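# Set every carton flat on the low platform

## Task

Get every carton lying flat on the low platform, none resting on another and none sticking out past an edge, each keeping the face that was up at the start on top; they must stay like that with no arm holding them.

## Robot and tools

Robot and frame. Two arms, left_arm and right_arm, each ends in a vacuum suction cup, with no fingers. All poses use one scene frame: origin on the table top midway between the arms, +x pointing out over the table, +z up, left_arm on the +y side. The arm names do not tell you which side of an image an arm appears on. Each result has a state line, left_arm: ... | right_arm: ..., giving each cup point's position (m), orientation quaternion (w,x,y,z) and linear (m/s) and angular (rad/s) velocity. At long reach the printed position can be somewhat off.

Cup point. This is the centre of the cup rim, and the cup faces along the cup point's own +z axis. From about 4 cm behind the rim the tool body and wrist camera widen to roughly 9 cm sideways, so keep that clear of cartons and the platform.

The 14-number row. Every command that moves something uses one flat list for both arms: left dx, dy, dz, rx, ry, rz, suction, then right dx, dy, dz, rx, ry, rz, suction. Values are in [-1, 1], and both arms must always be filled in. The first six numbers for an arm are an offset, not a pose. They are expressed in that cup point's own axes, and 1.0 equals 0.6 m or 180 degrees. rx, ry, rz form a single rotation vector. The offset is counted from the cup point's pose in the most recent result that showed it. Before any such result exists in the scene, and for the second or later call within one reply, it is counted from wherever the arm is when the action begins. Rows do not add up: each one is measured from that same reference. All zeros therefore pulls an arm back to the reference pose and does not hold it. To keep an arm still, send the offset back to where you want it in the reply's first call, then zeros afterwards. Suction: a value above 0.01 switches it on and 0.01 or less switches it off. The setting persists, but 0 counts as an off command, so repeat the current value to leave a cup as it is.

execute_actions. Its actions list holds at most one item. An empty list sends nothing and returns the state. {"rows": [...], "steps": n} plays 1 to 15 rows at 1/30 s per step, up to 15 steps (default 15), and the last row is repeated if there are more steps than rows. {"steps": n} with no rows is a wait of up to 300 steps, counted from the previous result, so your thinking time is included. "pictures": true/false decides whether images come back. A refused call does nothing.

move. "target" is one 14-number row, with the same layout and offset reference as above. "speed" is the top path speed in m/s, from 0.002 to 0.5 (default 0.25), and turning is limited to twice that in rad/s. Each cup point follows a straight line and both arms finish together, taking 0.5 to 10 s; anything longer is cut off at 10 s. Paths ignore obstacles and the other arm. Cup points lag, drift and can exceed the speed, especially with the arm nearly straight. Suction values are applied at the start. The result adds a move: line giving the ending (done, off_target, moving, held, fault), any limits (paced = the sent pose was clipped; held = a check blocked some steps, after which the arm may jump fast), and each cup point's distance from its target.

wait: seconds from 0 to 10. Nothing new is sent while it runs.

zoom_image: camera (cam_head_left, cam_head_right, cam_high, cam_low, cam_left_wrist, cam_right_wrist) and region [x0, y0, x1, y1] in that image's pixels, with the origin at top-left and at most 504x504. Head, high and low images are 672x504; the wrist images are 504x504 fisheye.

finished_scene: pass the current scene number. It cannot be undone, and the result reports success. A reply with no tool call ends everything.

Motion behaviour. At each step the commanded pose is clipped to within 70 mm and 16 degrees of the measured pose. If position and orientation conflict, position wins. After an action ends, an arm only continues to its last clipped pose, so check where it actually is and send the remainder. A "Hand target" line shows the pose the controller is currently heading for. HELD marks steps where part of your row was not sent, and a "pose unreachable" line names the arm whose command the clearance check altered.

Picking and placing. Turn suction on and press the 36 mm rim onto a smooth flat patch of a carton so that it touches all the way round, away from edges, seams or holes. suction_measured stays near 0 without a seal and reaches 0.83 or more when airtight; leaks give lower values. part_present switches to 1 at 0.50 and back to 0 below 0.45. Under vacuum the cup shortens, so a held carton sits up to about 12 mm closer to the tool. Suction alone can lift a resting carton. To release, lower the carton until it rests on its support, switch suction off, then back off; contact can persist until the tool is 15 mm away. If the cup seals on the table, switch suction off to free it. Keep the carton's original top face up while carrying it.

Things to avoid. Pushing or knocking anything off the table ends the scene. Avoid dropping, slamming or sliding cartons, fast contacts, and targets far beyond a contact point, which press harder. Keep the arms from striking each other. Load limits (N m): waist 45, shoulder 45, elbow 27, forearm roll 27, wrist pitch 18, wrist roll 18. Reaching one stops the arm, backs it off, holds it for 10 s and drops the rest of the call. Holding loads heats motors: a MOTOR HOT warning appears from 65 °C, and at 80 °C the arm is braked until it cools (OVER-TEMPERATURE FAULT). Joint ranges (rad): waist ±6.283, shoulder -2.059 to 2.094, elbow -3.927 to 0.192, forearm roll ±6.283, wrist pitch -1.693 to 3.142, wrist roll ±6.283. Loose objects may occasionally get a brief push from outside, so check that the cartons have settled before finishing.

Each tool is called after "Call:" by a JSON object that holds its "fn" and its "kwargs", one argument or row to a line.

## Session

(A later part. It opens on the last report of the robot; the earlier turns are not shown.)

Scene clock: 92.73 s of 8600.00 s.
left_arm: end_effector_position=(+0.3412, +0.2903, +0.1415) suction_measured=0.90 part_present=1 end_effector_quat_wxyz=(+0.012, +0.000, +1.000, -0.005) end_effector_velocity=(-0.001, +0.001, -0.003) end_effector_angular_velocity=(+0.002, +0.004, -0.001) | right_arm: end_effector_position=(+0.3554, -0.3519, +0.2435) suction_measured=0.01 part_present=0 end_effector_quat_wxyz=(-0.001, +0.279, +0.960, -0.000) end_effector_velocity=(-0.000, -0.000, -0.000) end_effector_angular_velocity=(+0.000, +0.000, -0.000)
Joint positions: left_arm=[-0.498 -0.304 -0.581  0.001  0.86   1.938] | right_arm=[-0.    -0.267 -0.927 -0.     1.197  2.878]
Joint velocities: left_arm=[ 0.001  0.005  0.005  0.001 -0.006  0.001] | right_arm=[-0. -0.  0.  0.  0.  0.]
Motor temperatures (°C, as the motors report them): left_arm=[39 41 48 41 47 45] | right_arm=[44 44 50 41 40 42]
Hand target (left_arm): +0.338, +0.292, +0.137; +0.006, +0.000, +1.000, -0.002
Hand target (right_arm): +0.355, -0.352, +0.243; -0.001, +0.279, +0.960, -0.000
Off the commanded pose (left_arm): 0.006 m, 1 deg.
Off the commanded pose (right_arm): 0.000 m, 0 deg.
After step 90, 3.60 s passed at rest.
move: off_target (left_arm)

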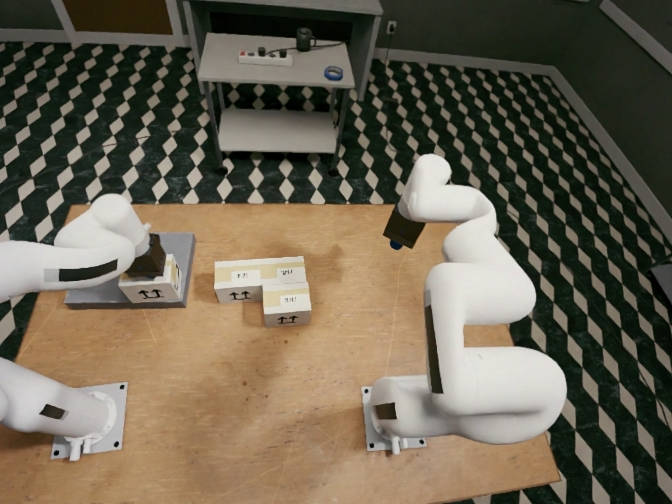

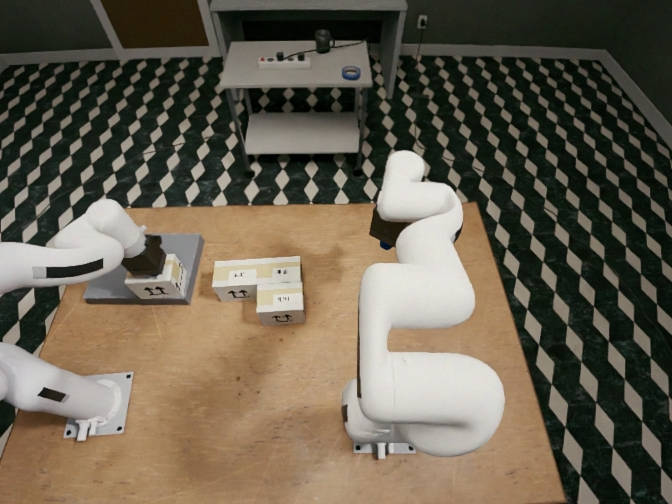

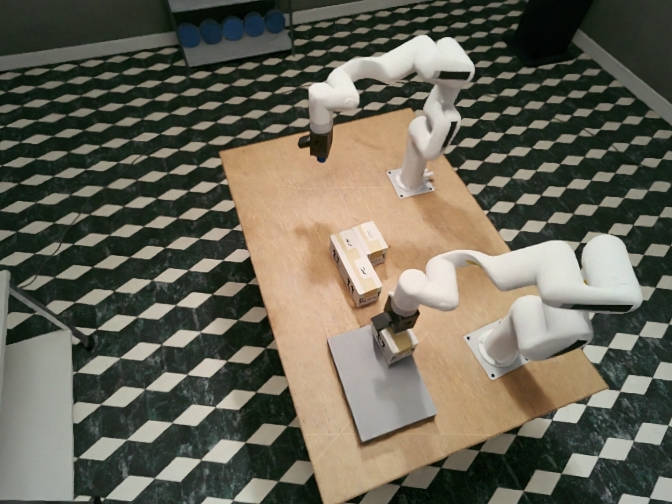

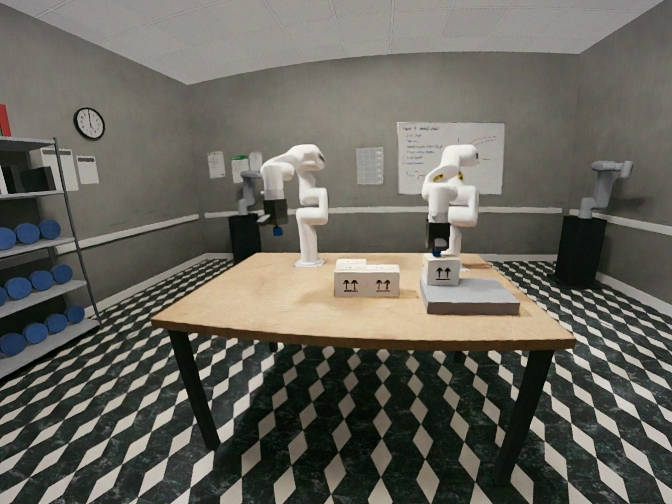

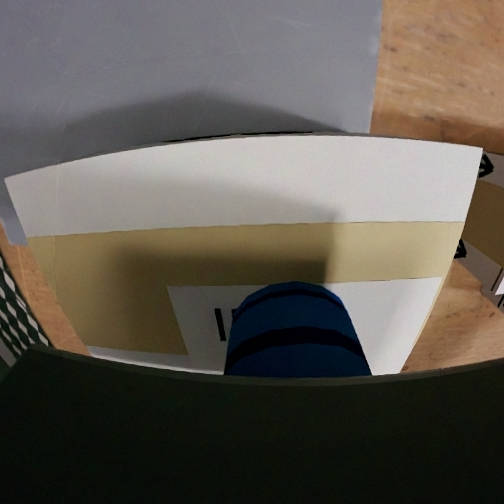

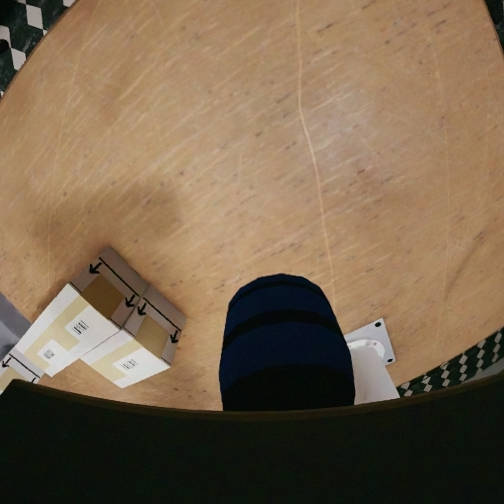

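Call:
{"fn": "move", "kwargs": {
  "target": [0,0,-0.17,0,0,0,0,0,0,0,0,0,0,0],
  "speed": 0.15
}}

Call:
{"fn": "move", "kwargs": {
  "target": [-0.04,-0.38,0,0,0,0,0,0,0,0,0,0,0,0]
}}

Call:
{"fn": "move", "kwargs": {
  "target": [0,0,0.2,0,0,0,0,0,0,0,0,0,0,0],
  "speed": 0.15
}}

Scene clock: 99.33 s of 8600.00 s.
left_arm: end_effector_position=(+0.3389, +0.2918, +0.2428) suction_measured=0.00 part_present=0 end_effector_quat_wxyz=(+0.011, -0.000, +1.000, -0.004) end_effector_velocity=(+0.001, -0.000, +0.003) end_effector_angular_velocity=(-0.001, -0.002, -0.000) | right_arm: end_effector_position=(+0.3554, -0.3519, +0.2435) suction_measured=0.01 part_present=0 end_effector_quat_wxyz=(-0.001, +0.279, +0.960, -0.000) end_effector_velocity=(-0.000, +0.000, +0.000) end_effector_angular_velocity=(-0.000, -0.000, -0.000)
Joint positions: left_arm=[-0.497 -0.43  -0.779  0.001  1.185  1.938] | right_arm=[-0.    -0.267 -0.927 -0.     1.197  2.878]
Joint velocities: left_arm=[-0.    -0.001 -0.007 -0.     0.005 -0.   ] | right_arm=[ 0.001 -0.     0.    -0.     0.     0.001]
Motor temperatures (°C, as the motors report them): left_arm=[39 41 46 41 47 45] | right_arm=[44 44 50 41 40 42]
Hand target (left_arm): +0.339, +0.292, +0.244; +0.012, -0.000, +1.000, -0.005
Hand target (right_arm): +0.355, -0.352, +0.243; -0.001, +0.279, +0.960, -0.000
Off the commanded pose (left_arm): 0.001 m, 0 deg.
Off the commanded pose (right_arm): 0.000 m, 0 deg.
After step 90, 2.53 s passed at rest.
move: done

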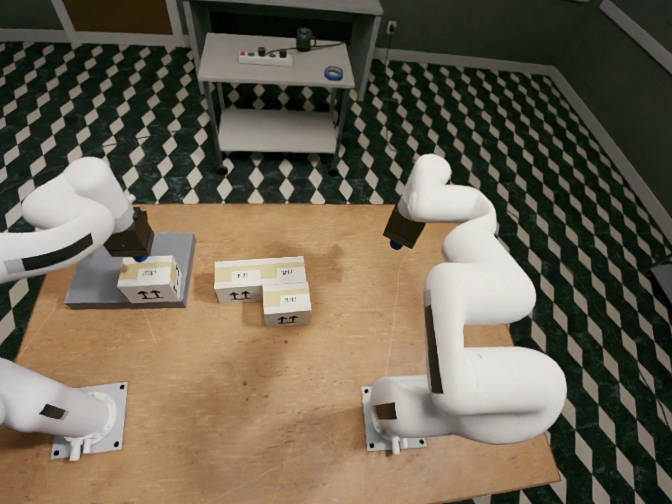

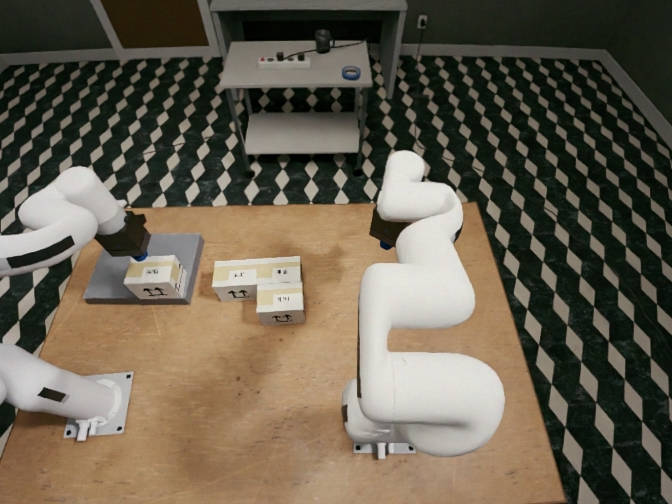

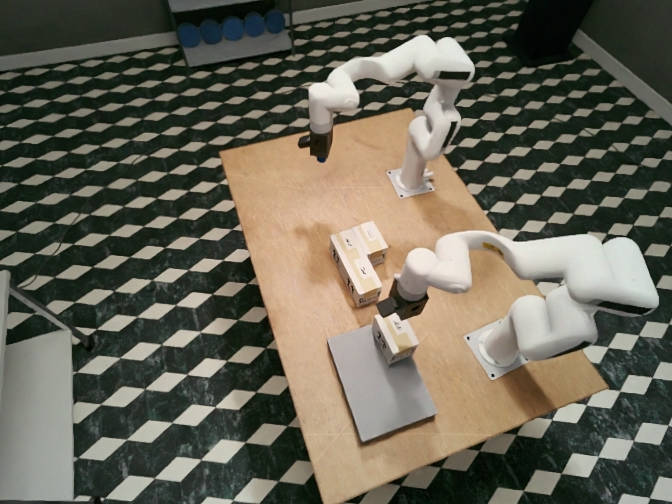

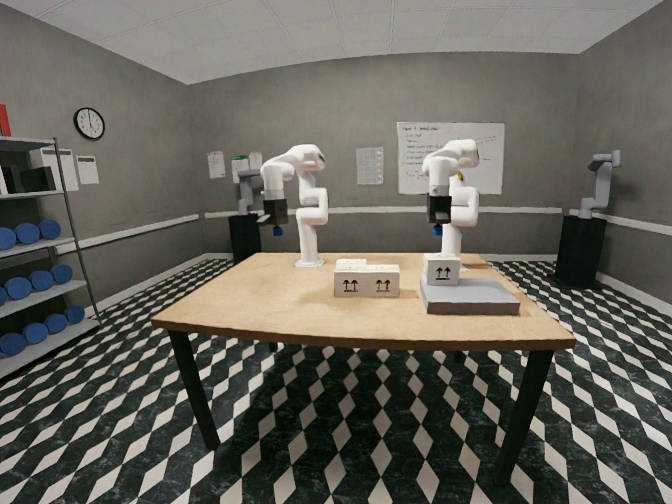

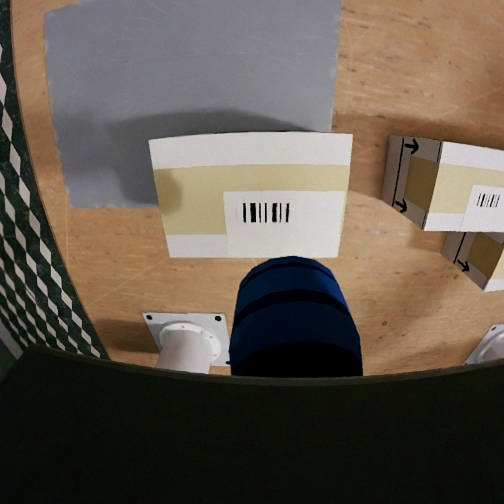

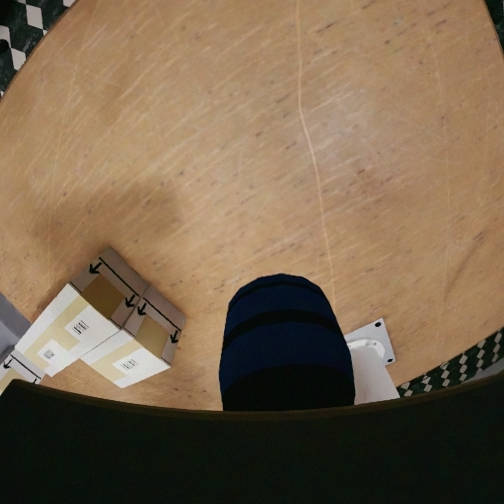

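Scene clock: 100.73 s of 8600.00 s.
left_arm: end_effector_position=(+0.3627, +0.0634, +0.2456) suction_measured=0.00 part_present=0 end_effector_quat_wxyz=(+0.011, -0.001, +1.000, -0.006) end_effector_velocity=(-0.000, -0.001, -0.002) end_effector_angular_velocity=(+0.003, +0.003, -0.000) | right_arm: end_effector_position=(+0.3554, -0.3519, +0.2435) suction_measured=0.01 part_present=0 end_effector_quat_wxyz=(-0.001, +0.279, +0.960, -0.000) end_effector_velocity=(+0.000, +0.000, +0.000) end_effector_angular_velocity=(-0.000, -0.000, +0.000)
Joint positions: left_arm=[-0.897  0.107 -1.334  0.008  1.203  1.535] | right_arm=[-0.    -0.267 -0.927 -0.     1.197  2.878]
Joint velocities: left_arm=[-0.002  0.007 -0.005 -0.     0.003 -0.001] | right_arm=[ 0. -0.  0. -0. -0.  0.]
Motor temperatures (°C, as the motors report them): left_arm=[39 41 46 41 47 45] | right_arm=[44 44 50 41 40 42]
Hand target (left_arm): +0.363, +0.063, +0.245; +0.011, -0.000, +1.000, -0.006
Hand target (right_arm): +0.355, -0.352, +0.243; -0.001, +0.279, +0.960, -0.000
Off the commanded pose (left_arm): 0.001 m, 0 deg.
Off the commanded pose (right_arm): 0.000 m, 0 deg.
move: done

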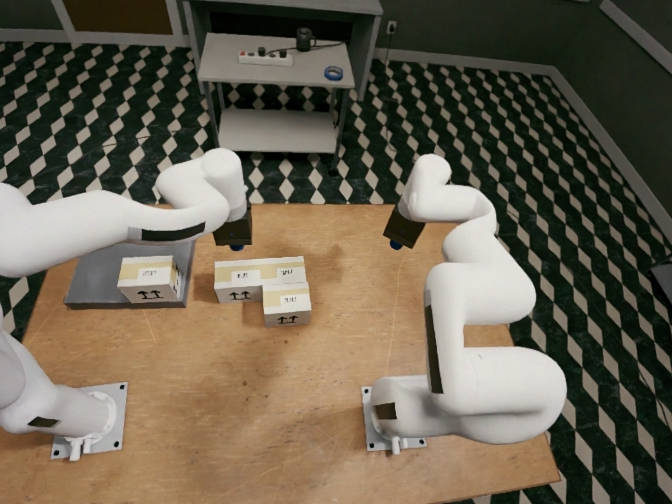

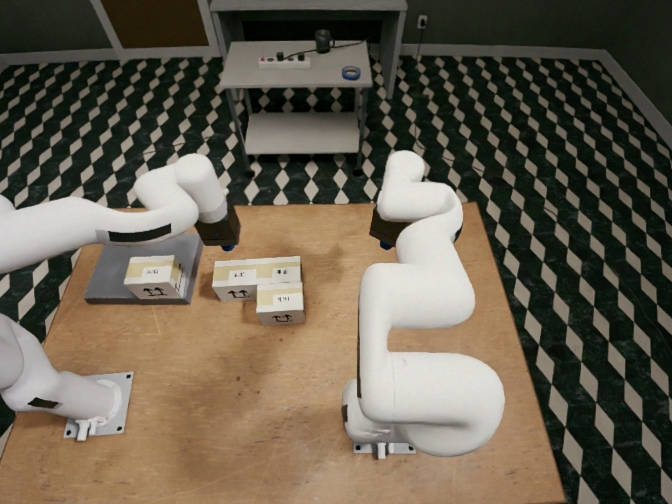

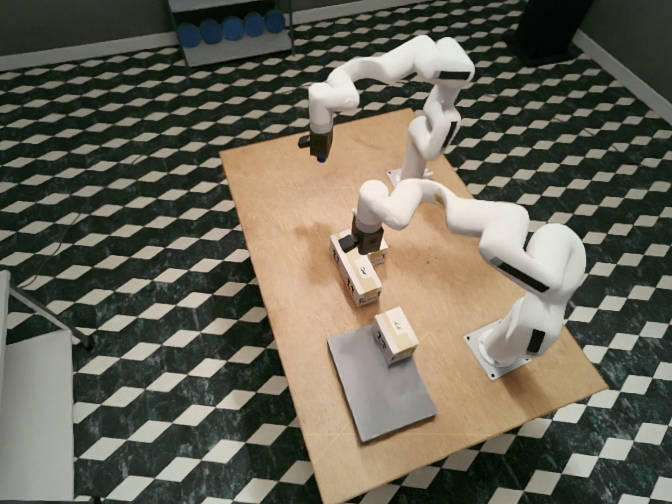

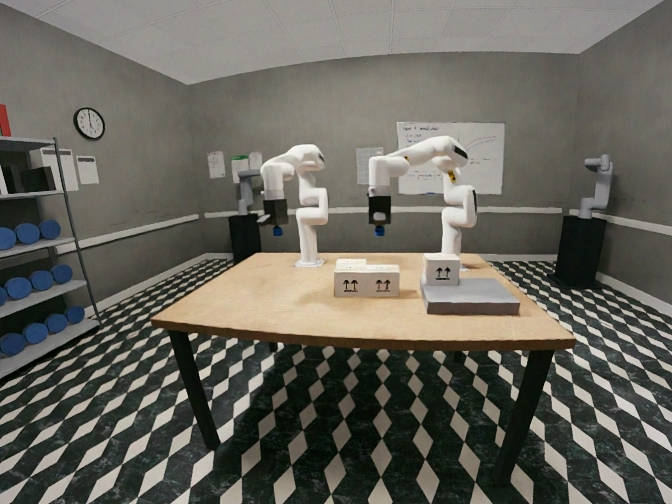

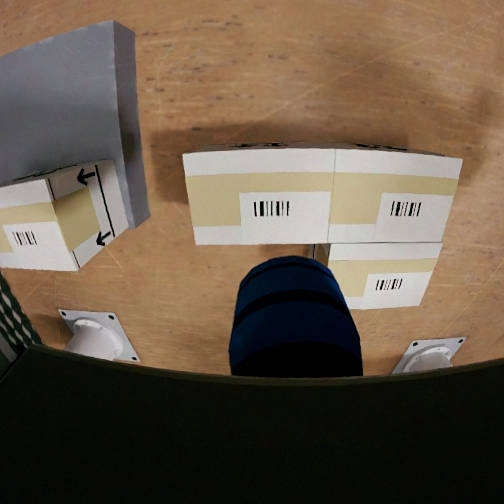

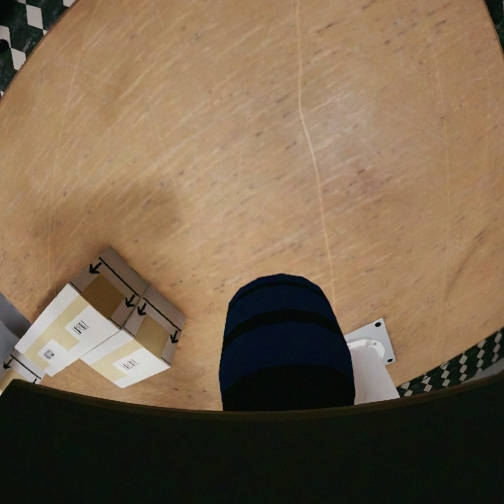

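Scene clock: 101.97 s of 8600.00 s.
left_arm: end_effector_position=(+0.3649, +0.0615, +0.1262) suction_measured=0.00 part_present=0 end_effector_quat_wxyz=(+0.011, -0.000, +1.000, -0.007) end_effector_velocity=(-0.003, +0.003, -0.006) end_effector_angular_velocity=(+0.010, +0.009, -0.001) | right_arm: end_effector_position=(+0.3554, -0.3519, +0.2435) suction_measured=0.01 part_present=0 end_effector_quat_wxyz=(-0.001, +0.279, +0.960, -0.000) end_effector_velocity=(-0.000, -0.000, -0.000) end_effector_angular_velocity=(-0.000, +0.001, -0.000)
Joint positions: left_arm=[-0.896  0.23  -1.138  0.009  0.883  1.534] | right_arm=[-0.    -0.267 -0.927 -0.     1.197  2.878]
Joint velocities: left_arm=[-0.001  0.006  0.008 -0.    -0.    -0.   ] | right_arm=[-0.  0. -0. -0.  0.  0.]
Motor temperatures (°C, as the motors report them): left_arm=[39 41 46 41 47 45] | right_arm=[44 44 50 41 40 42]
Hand target (left_arm): +0.365, +0.062, +0.126; +0.011, -0.000, +1.000, -0.006
Hand target (right_arm): +0.355, -0.352, +0.243; -0.001, +0.279, +0.960, -0.000
Off the commanded pose (left_arm): 0.001 m, 0 deg.
Off the commanded pose (right_arm): 0.000 m, 0 deg.
move: done

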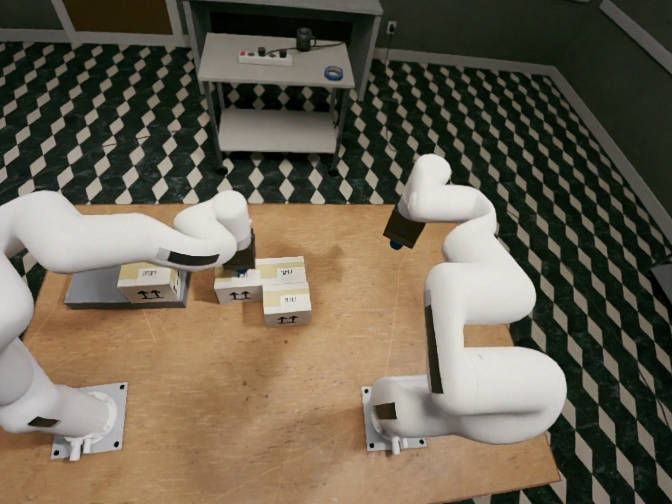

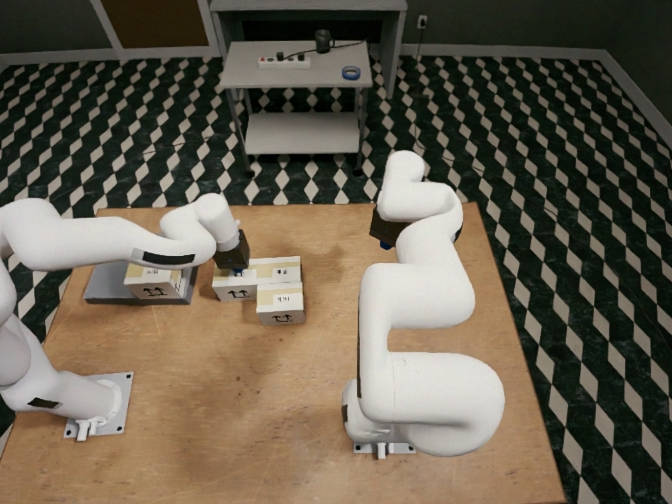

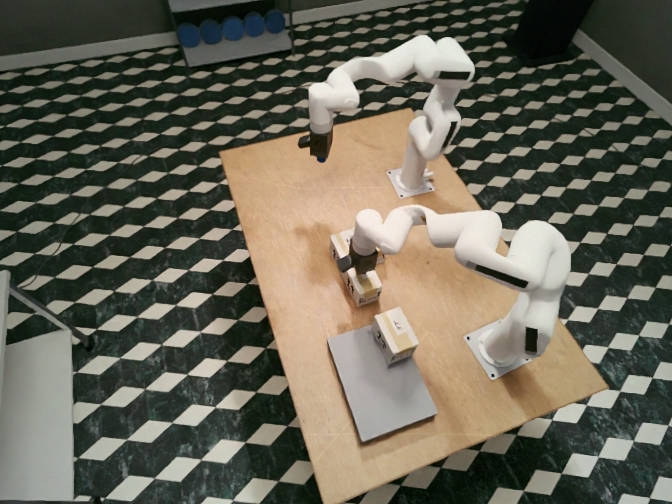

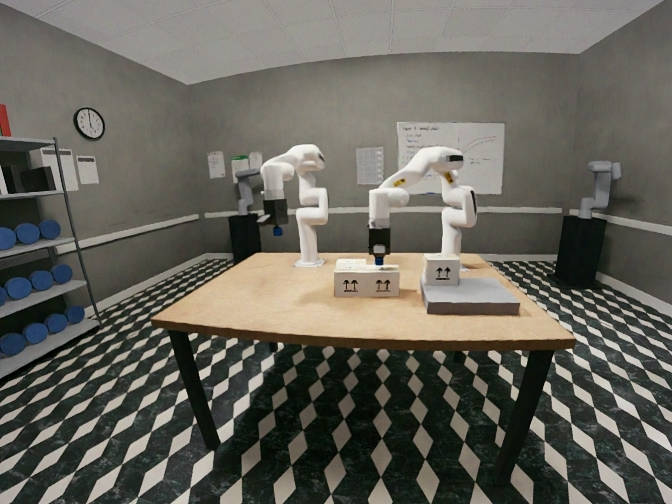

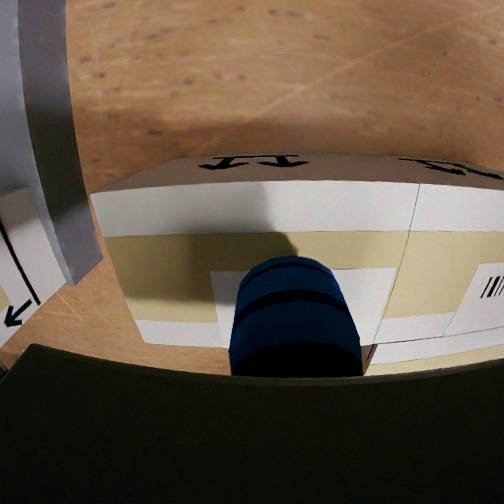

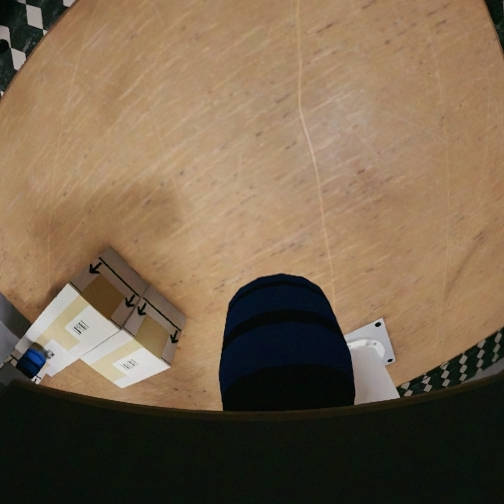

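Call:
{"fn": "move", "kwargs": {
  "target": [0.022,0,0,0,0,0,0,0,0,0,0,0,0,0],
  "speed": 0.05
}}

Call:
{"fn": "move", "kwargs": {
  "target": [0,0,0.05,0,0,0,1,0,0,0,0,0,0,0],
  "speed": 0.04
}}

Scene clock: 106.20 s of 8600.00 s.
left_arm: end_effector_position=(+0.3517, +0.0614, +0.1260) suction_measured=0.00 part_present=0 end_effector_quat_wxyz=(+0.011, -0.000, +1.000, -0.007) end_effector_velocity=(-0.001, +0.001, -0.002) end_effector_angular_velocity=(+0.003, +0.002, +0.002) | right_arm: end_effector_position=(+0.3554, -0.3519, +0.2435) suction_measured=0.01 part_present=0 end_effector_quat_wxyz=(-0.001, +0.279, +0.960, -0.000) end_effector_velocity=(+0.000, -0.000, -0.000) end_effector_angular_velocity=(-0.000, -0.000, +0.000)
Joint positions: left_arm=[-0.915  0.202 -1.1    0.009  0.873  1.515] | right_arm=[-0.    -0.267 -0.927 -0.     1.197  2.878]
Joint velocities: left_arm=[ 0.001  0.     0.003  0.    -0.    -0.001] | right_arm=[-0.  0.  0. -0. -0. -0.]
Motor temperatures (°C, as the motors report them): left_arm=[39 42 46 41 47 45] | right_arm=[44 44 50 41 40 42]
Hand target (left_arm): +0.352, +0.061, +0.126; +0.011, -0.000, +1.000, -0.007
Hand target (right_arm): +0.355, -0.352, +0.243; -0.001, +0.279, +0.960, -0.000
Off the commanded pose (left_arm): 0.000 m, 0 deg.
Off the commanded pose (right_arm): 0.000 m, 0 deg.
After step 90, 0.50 s passed at rest.
move: done

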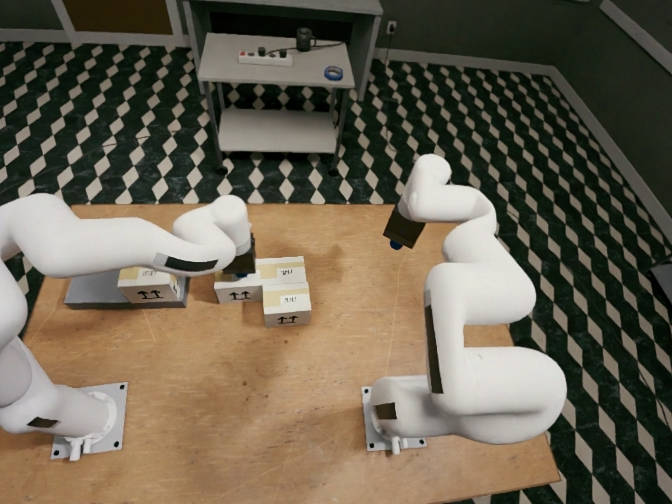

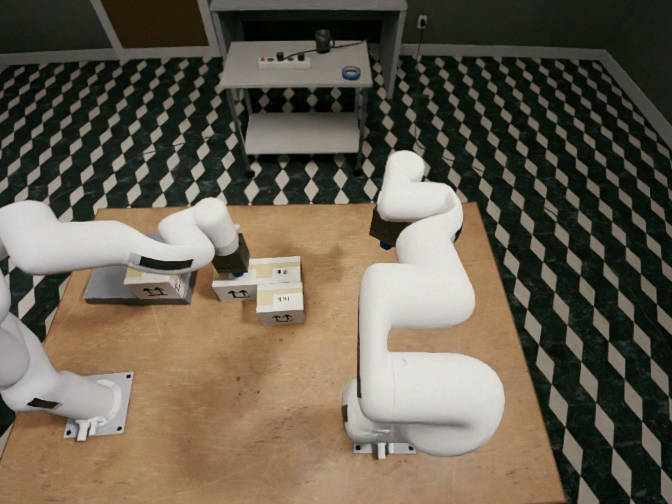

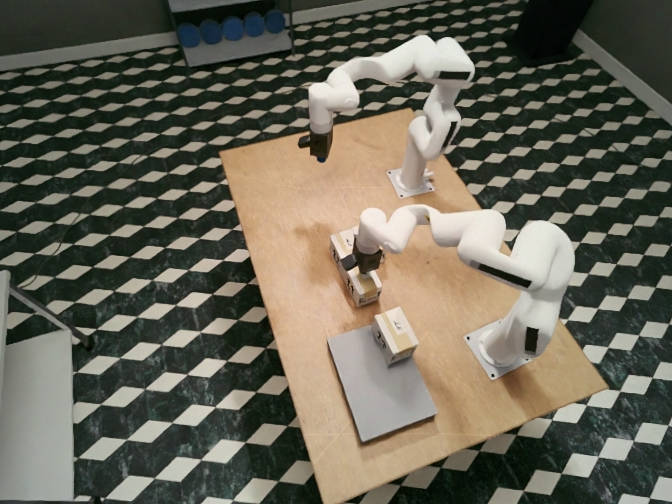

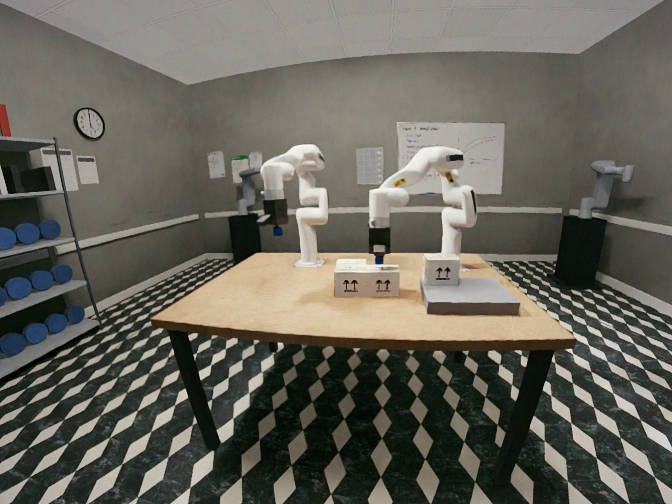

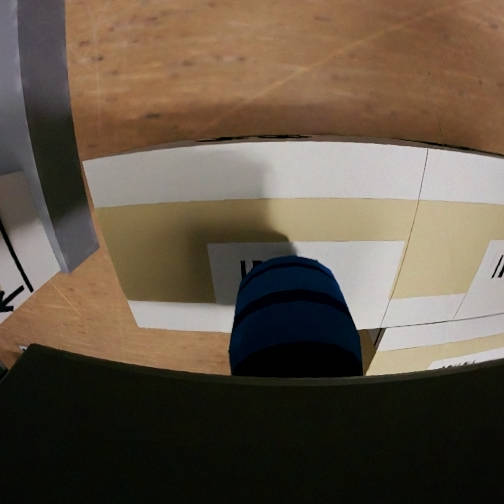

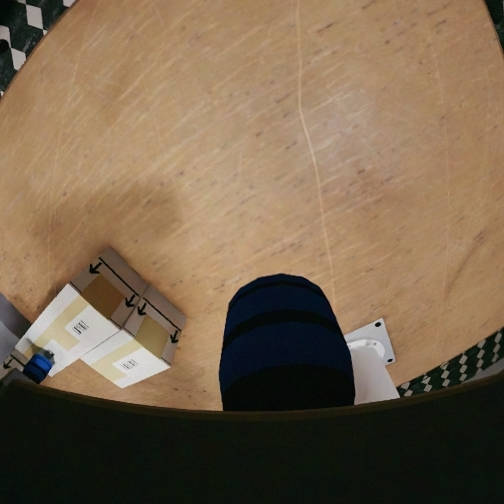

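Scene clock: 107.23 s of 8600.00 s.
left_arm: end_effector_position=(+0.3523, +0.0609, +0.0962) suction_measured=0.89 part_present=1 end_effector_quat_wxyz=(+0.011, +0.000, +1.000, -0.007) end_effector_velocity=(-0.000, +0.000, -0.001) end_effector_angular_velocity=(+0.001, +0.001, +0.001) | right_arm: end_effector_position=(+0.3554, -0.3519, +0.2435) suction_measured=0.01 part_present=0 end_effector_quat_wxyz=(-0.001, +0.279, +0.960, -0.000) end_effector_velocity=(-0.000, -0.000, -0.000) end_effector_angular_velocity=(-0.000, +0.001, -0.000)
Joint positions: left_arm=[-0.915  0.253 -1.073  0.009  0.795  1.515] | right_arm=[-0.    -0.267 -0.927 -0.     1.197  2.878]
Joint velocities: left_arm=[ 0.     0.001  0.001 -0.    -0.001 -0.   ] | right_arm=[-0.  0.  0. -0.  0.  0.]
Motor temperatures (°C, as the motors report them): left_arm=[39 42 46 41 47 45] | right_arm=[44 44 50 41 40 42]
Hand target (left_arm): +0.352, +0.061, +0.096; +0.011, +0.000, +1.000, -0.007
Hand target (right_arm): +0.355, -0.352, +0.243; -0.001, +0.279, +0.960, -0.000
Off the commanded pose (left_arm): 0.000 m, 0 deg.
Off the commanded pose (right_arm): 0.000 m, 0 deg.
move: done

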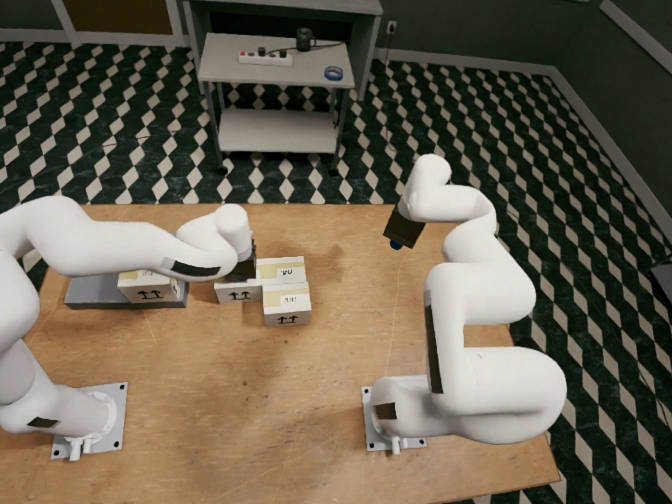

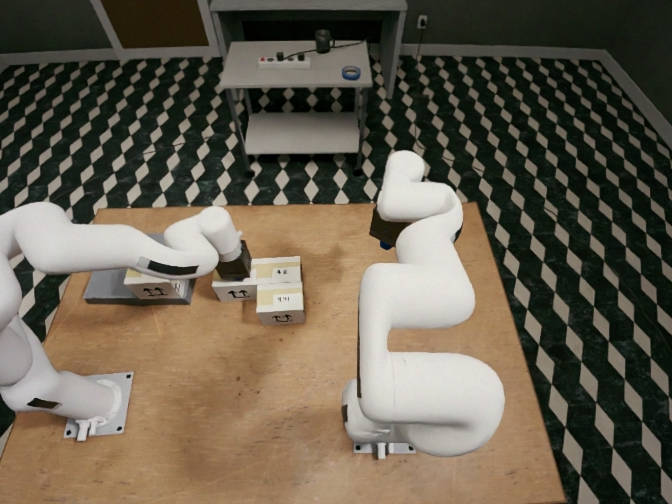

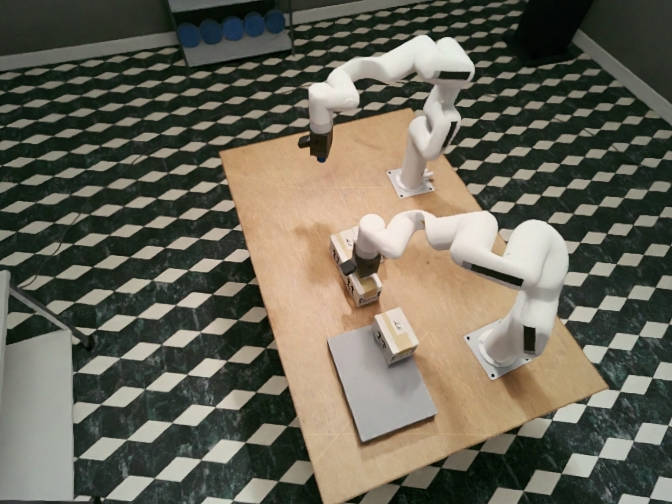

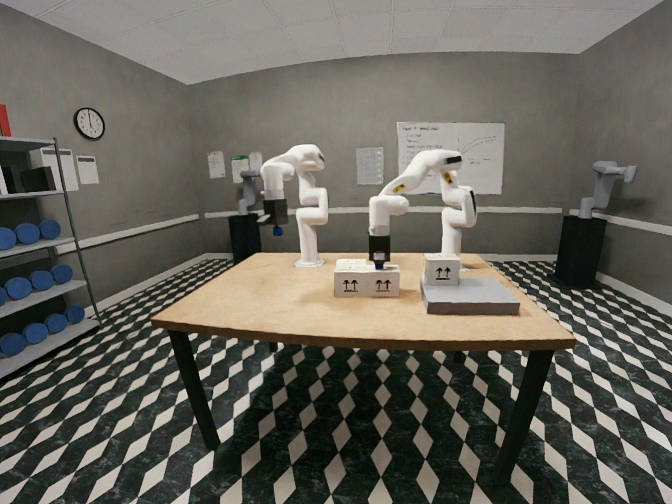

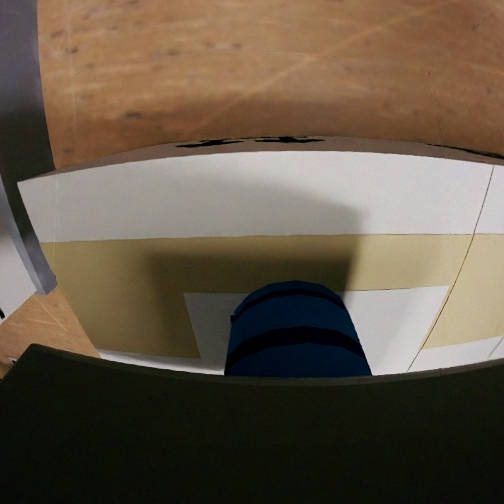

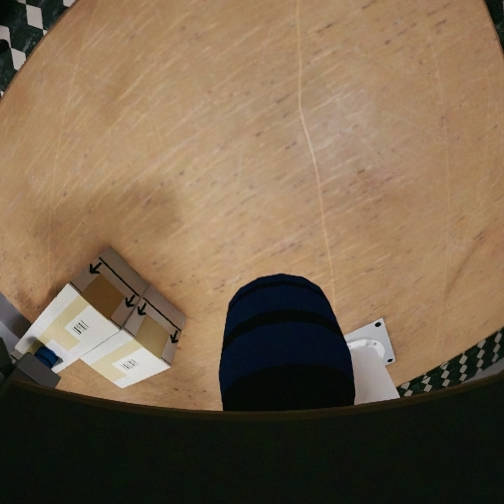

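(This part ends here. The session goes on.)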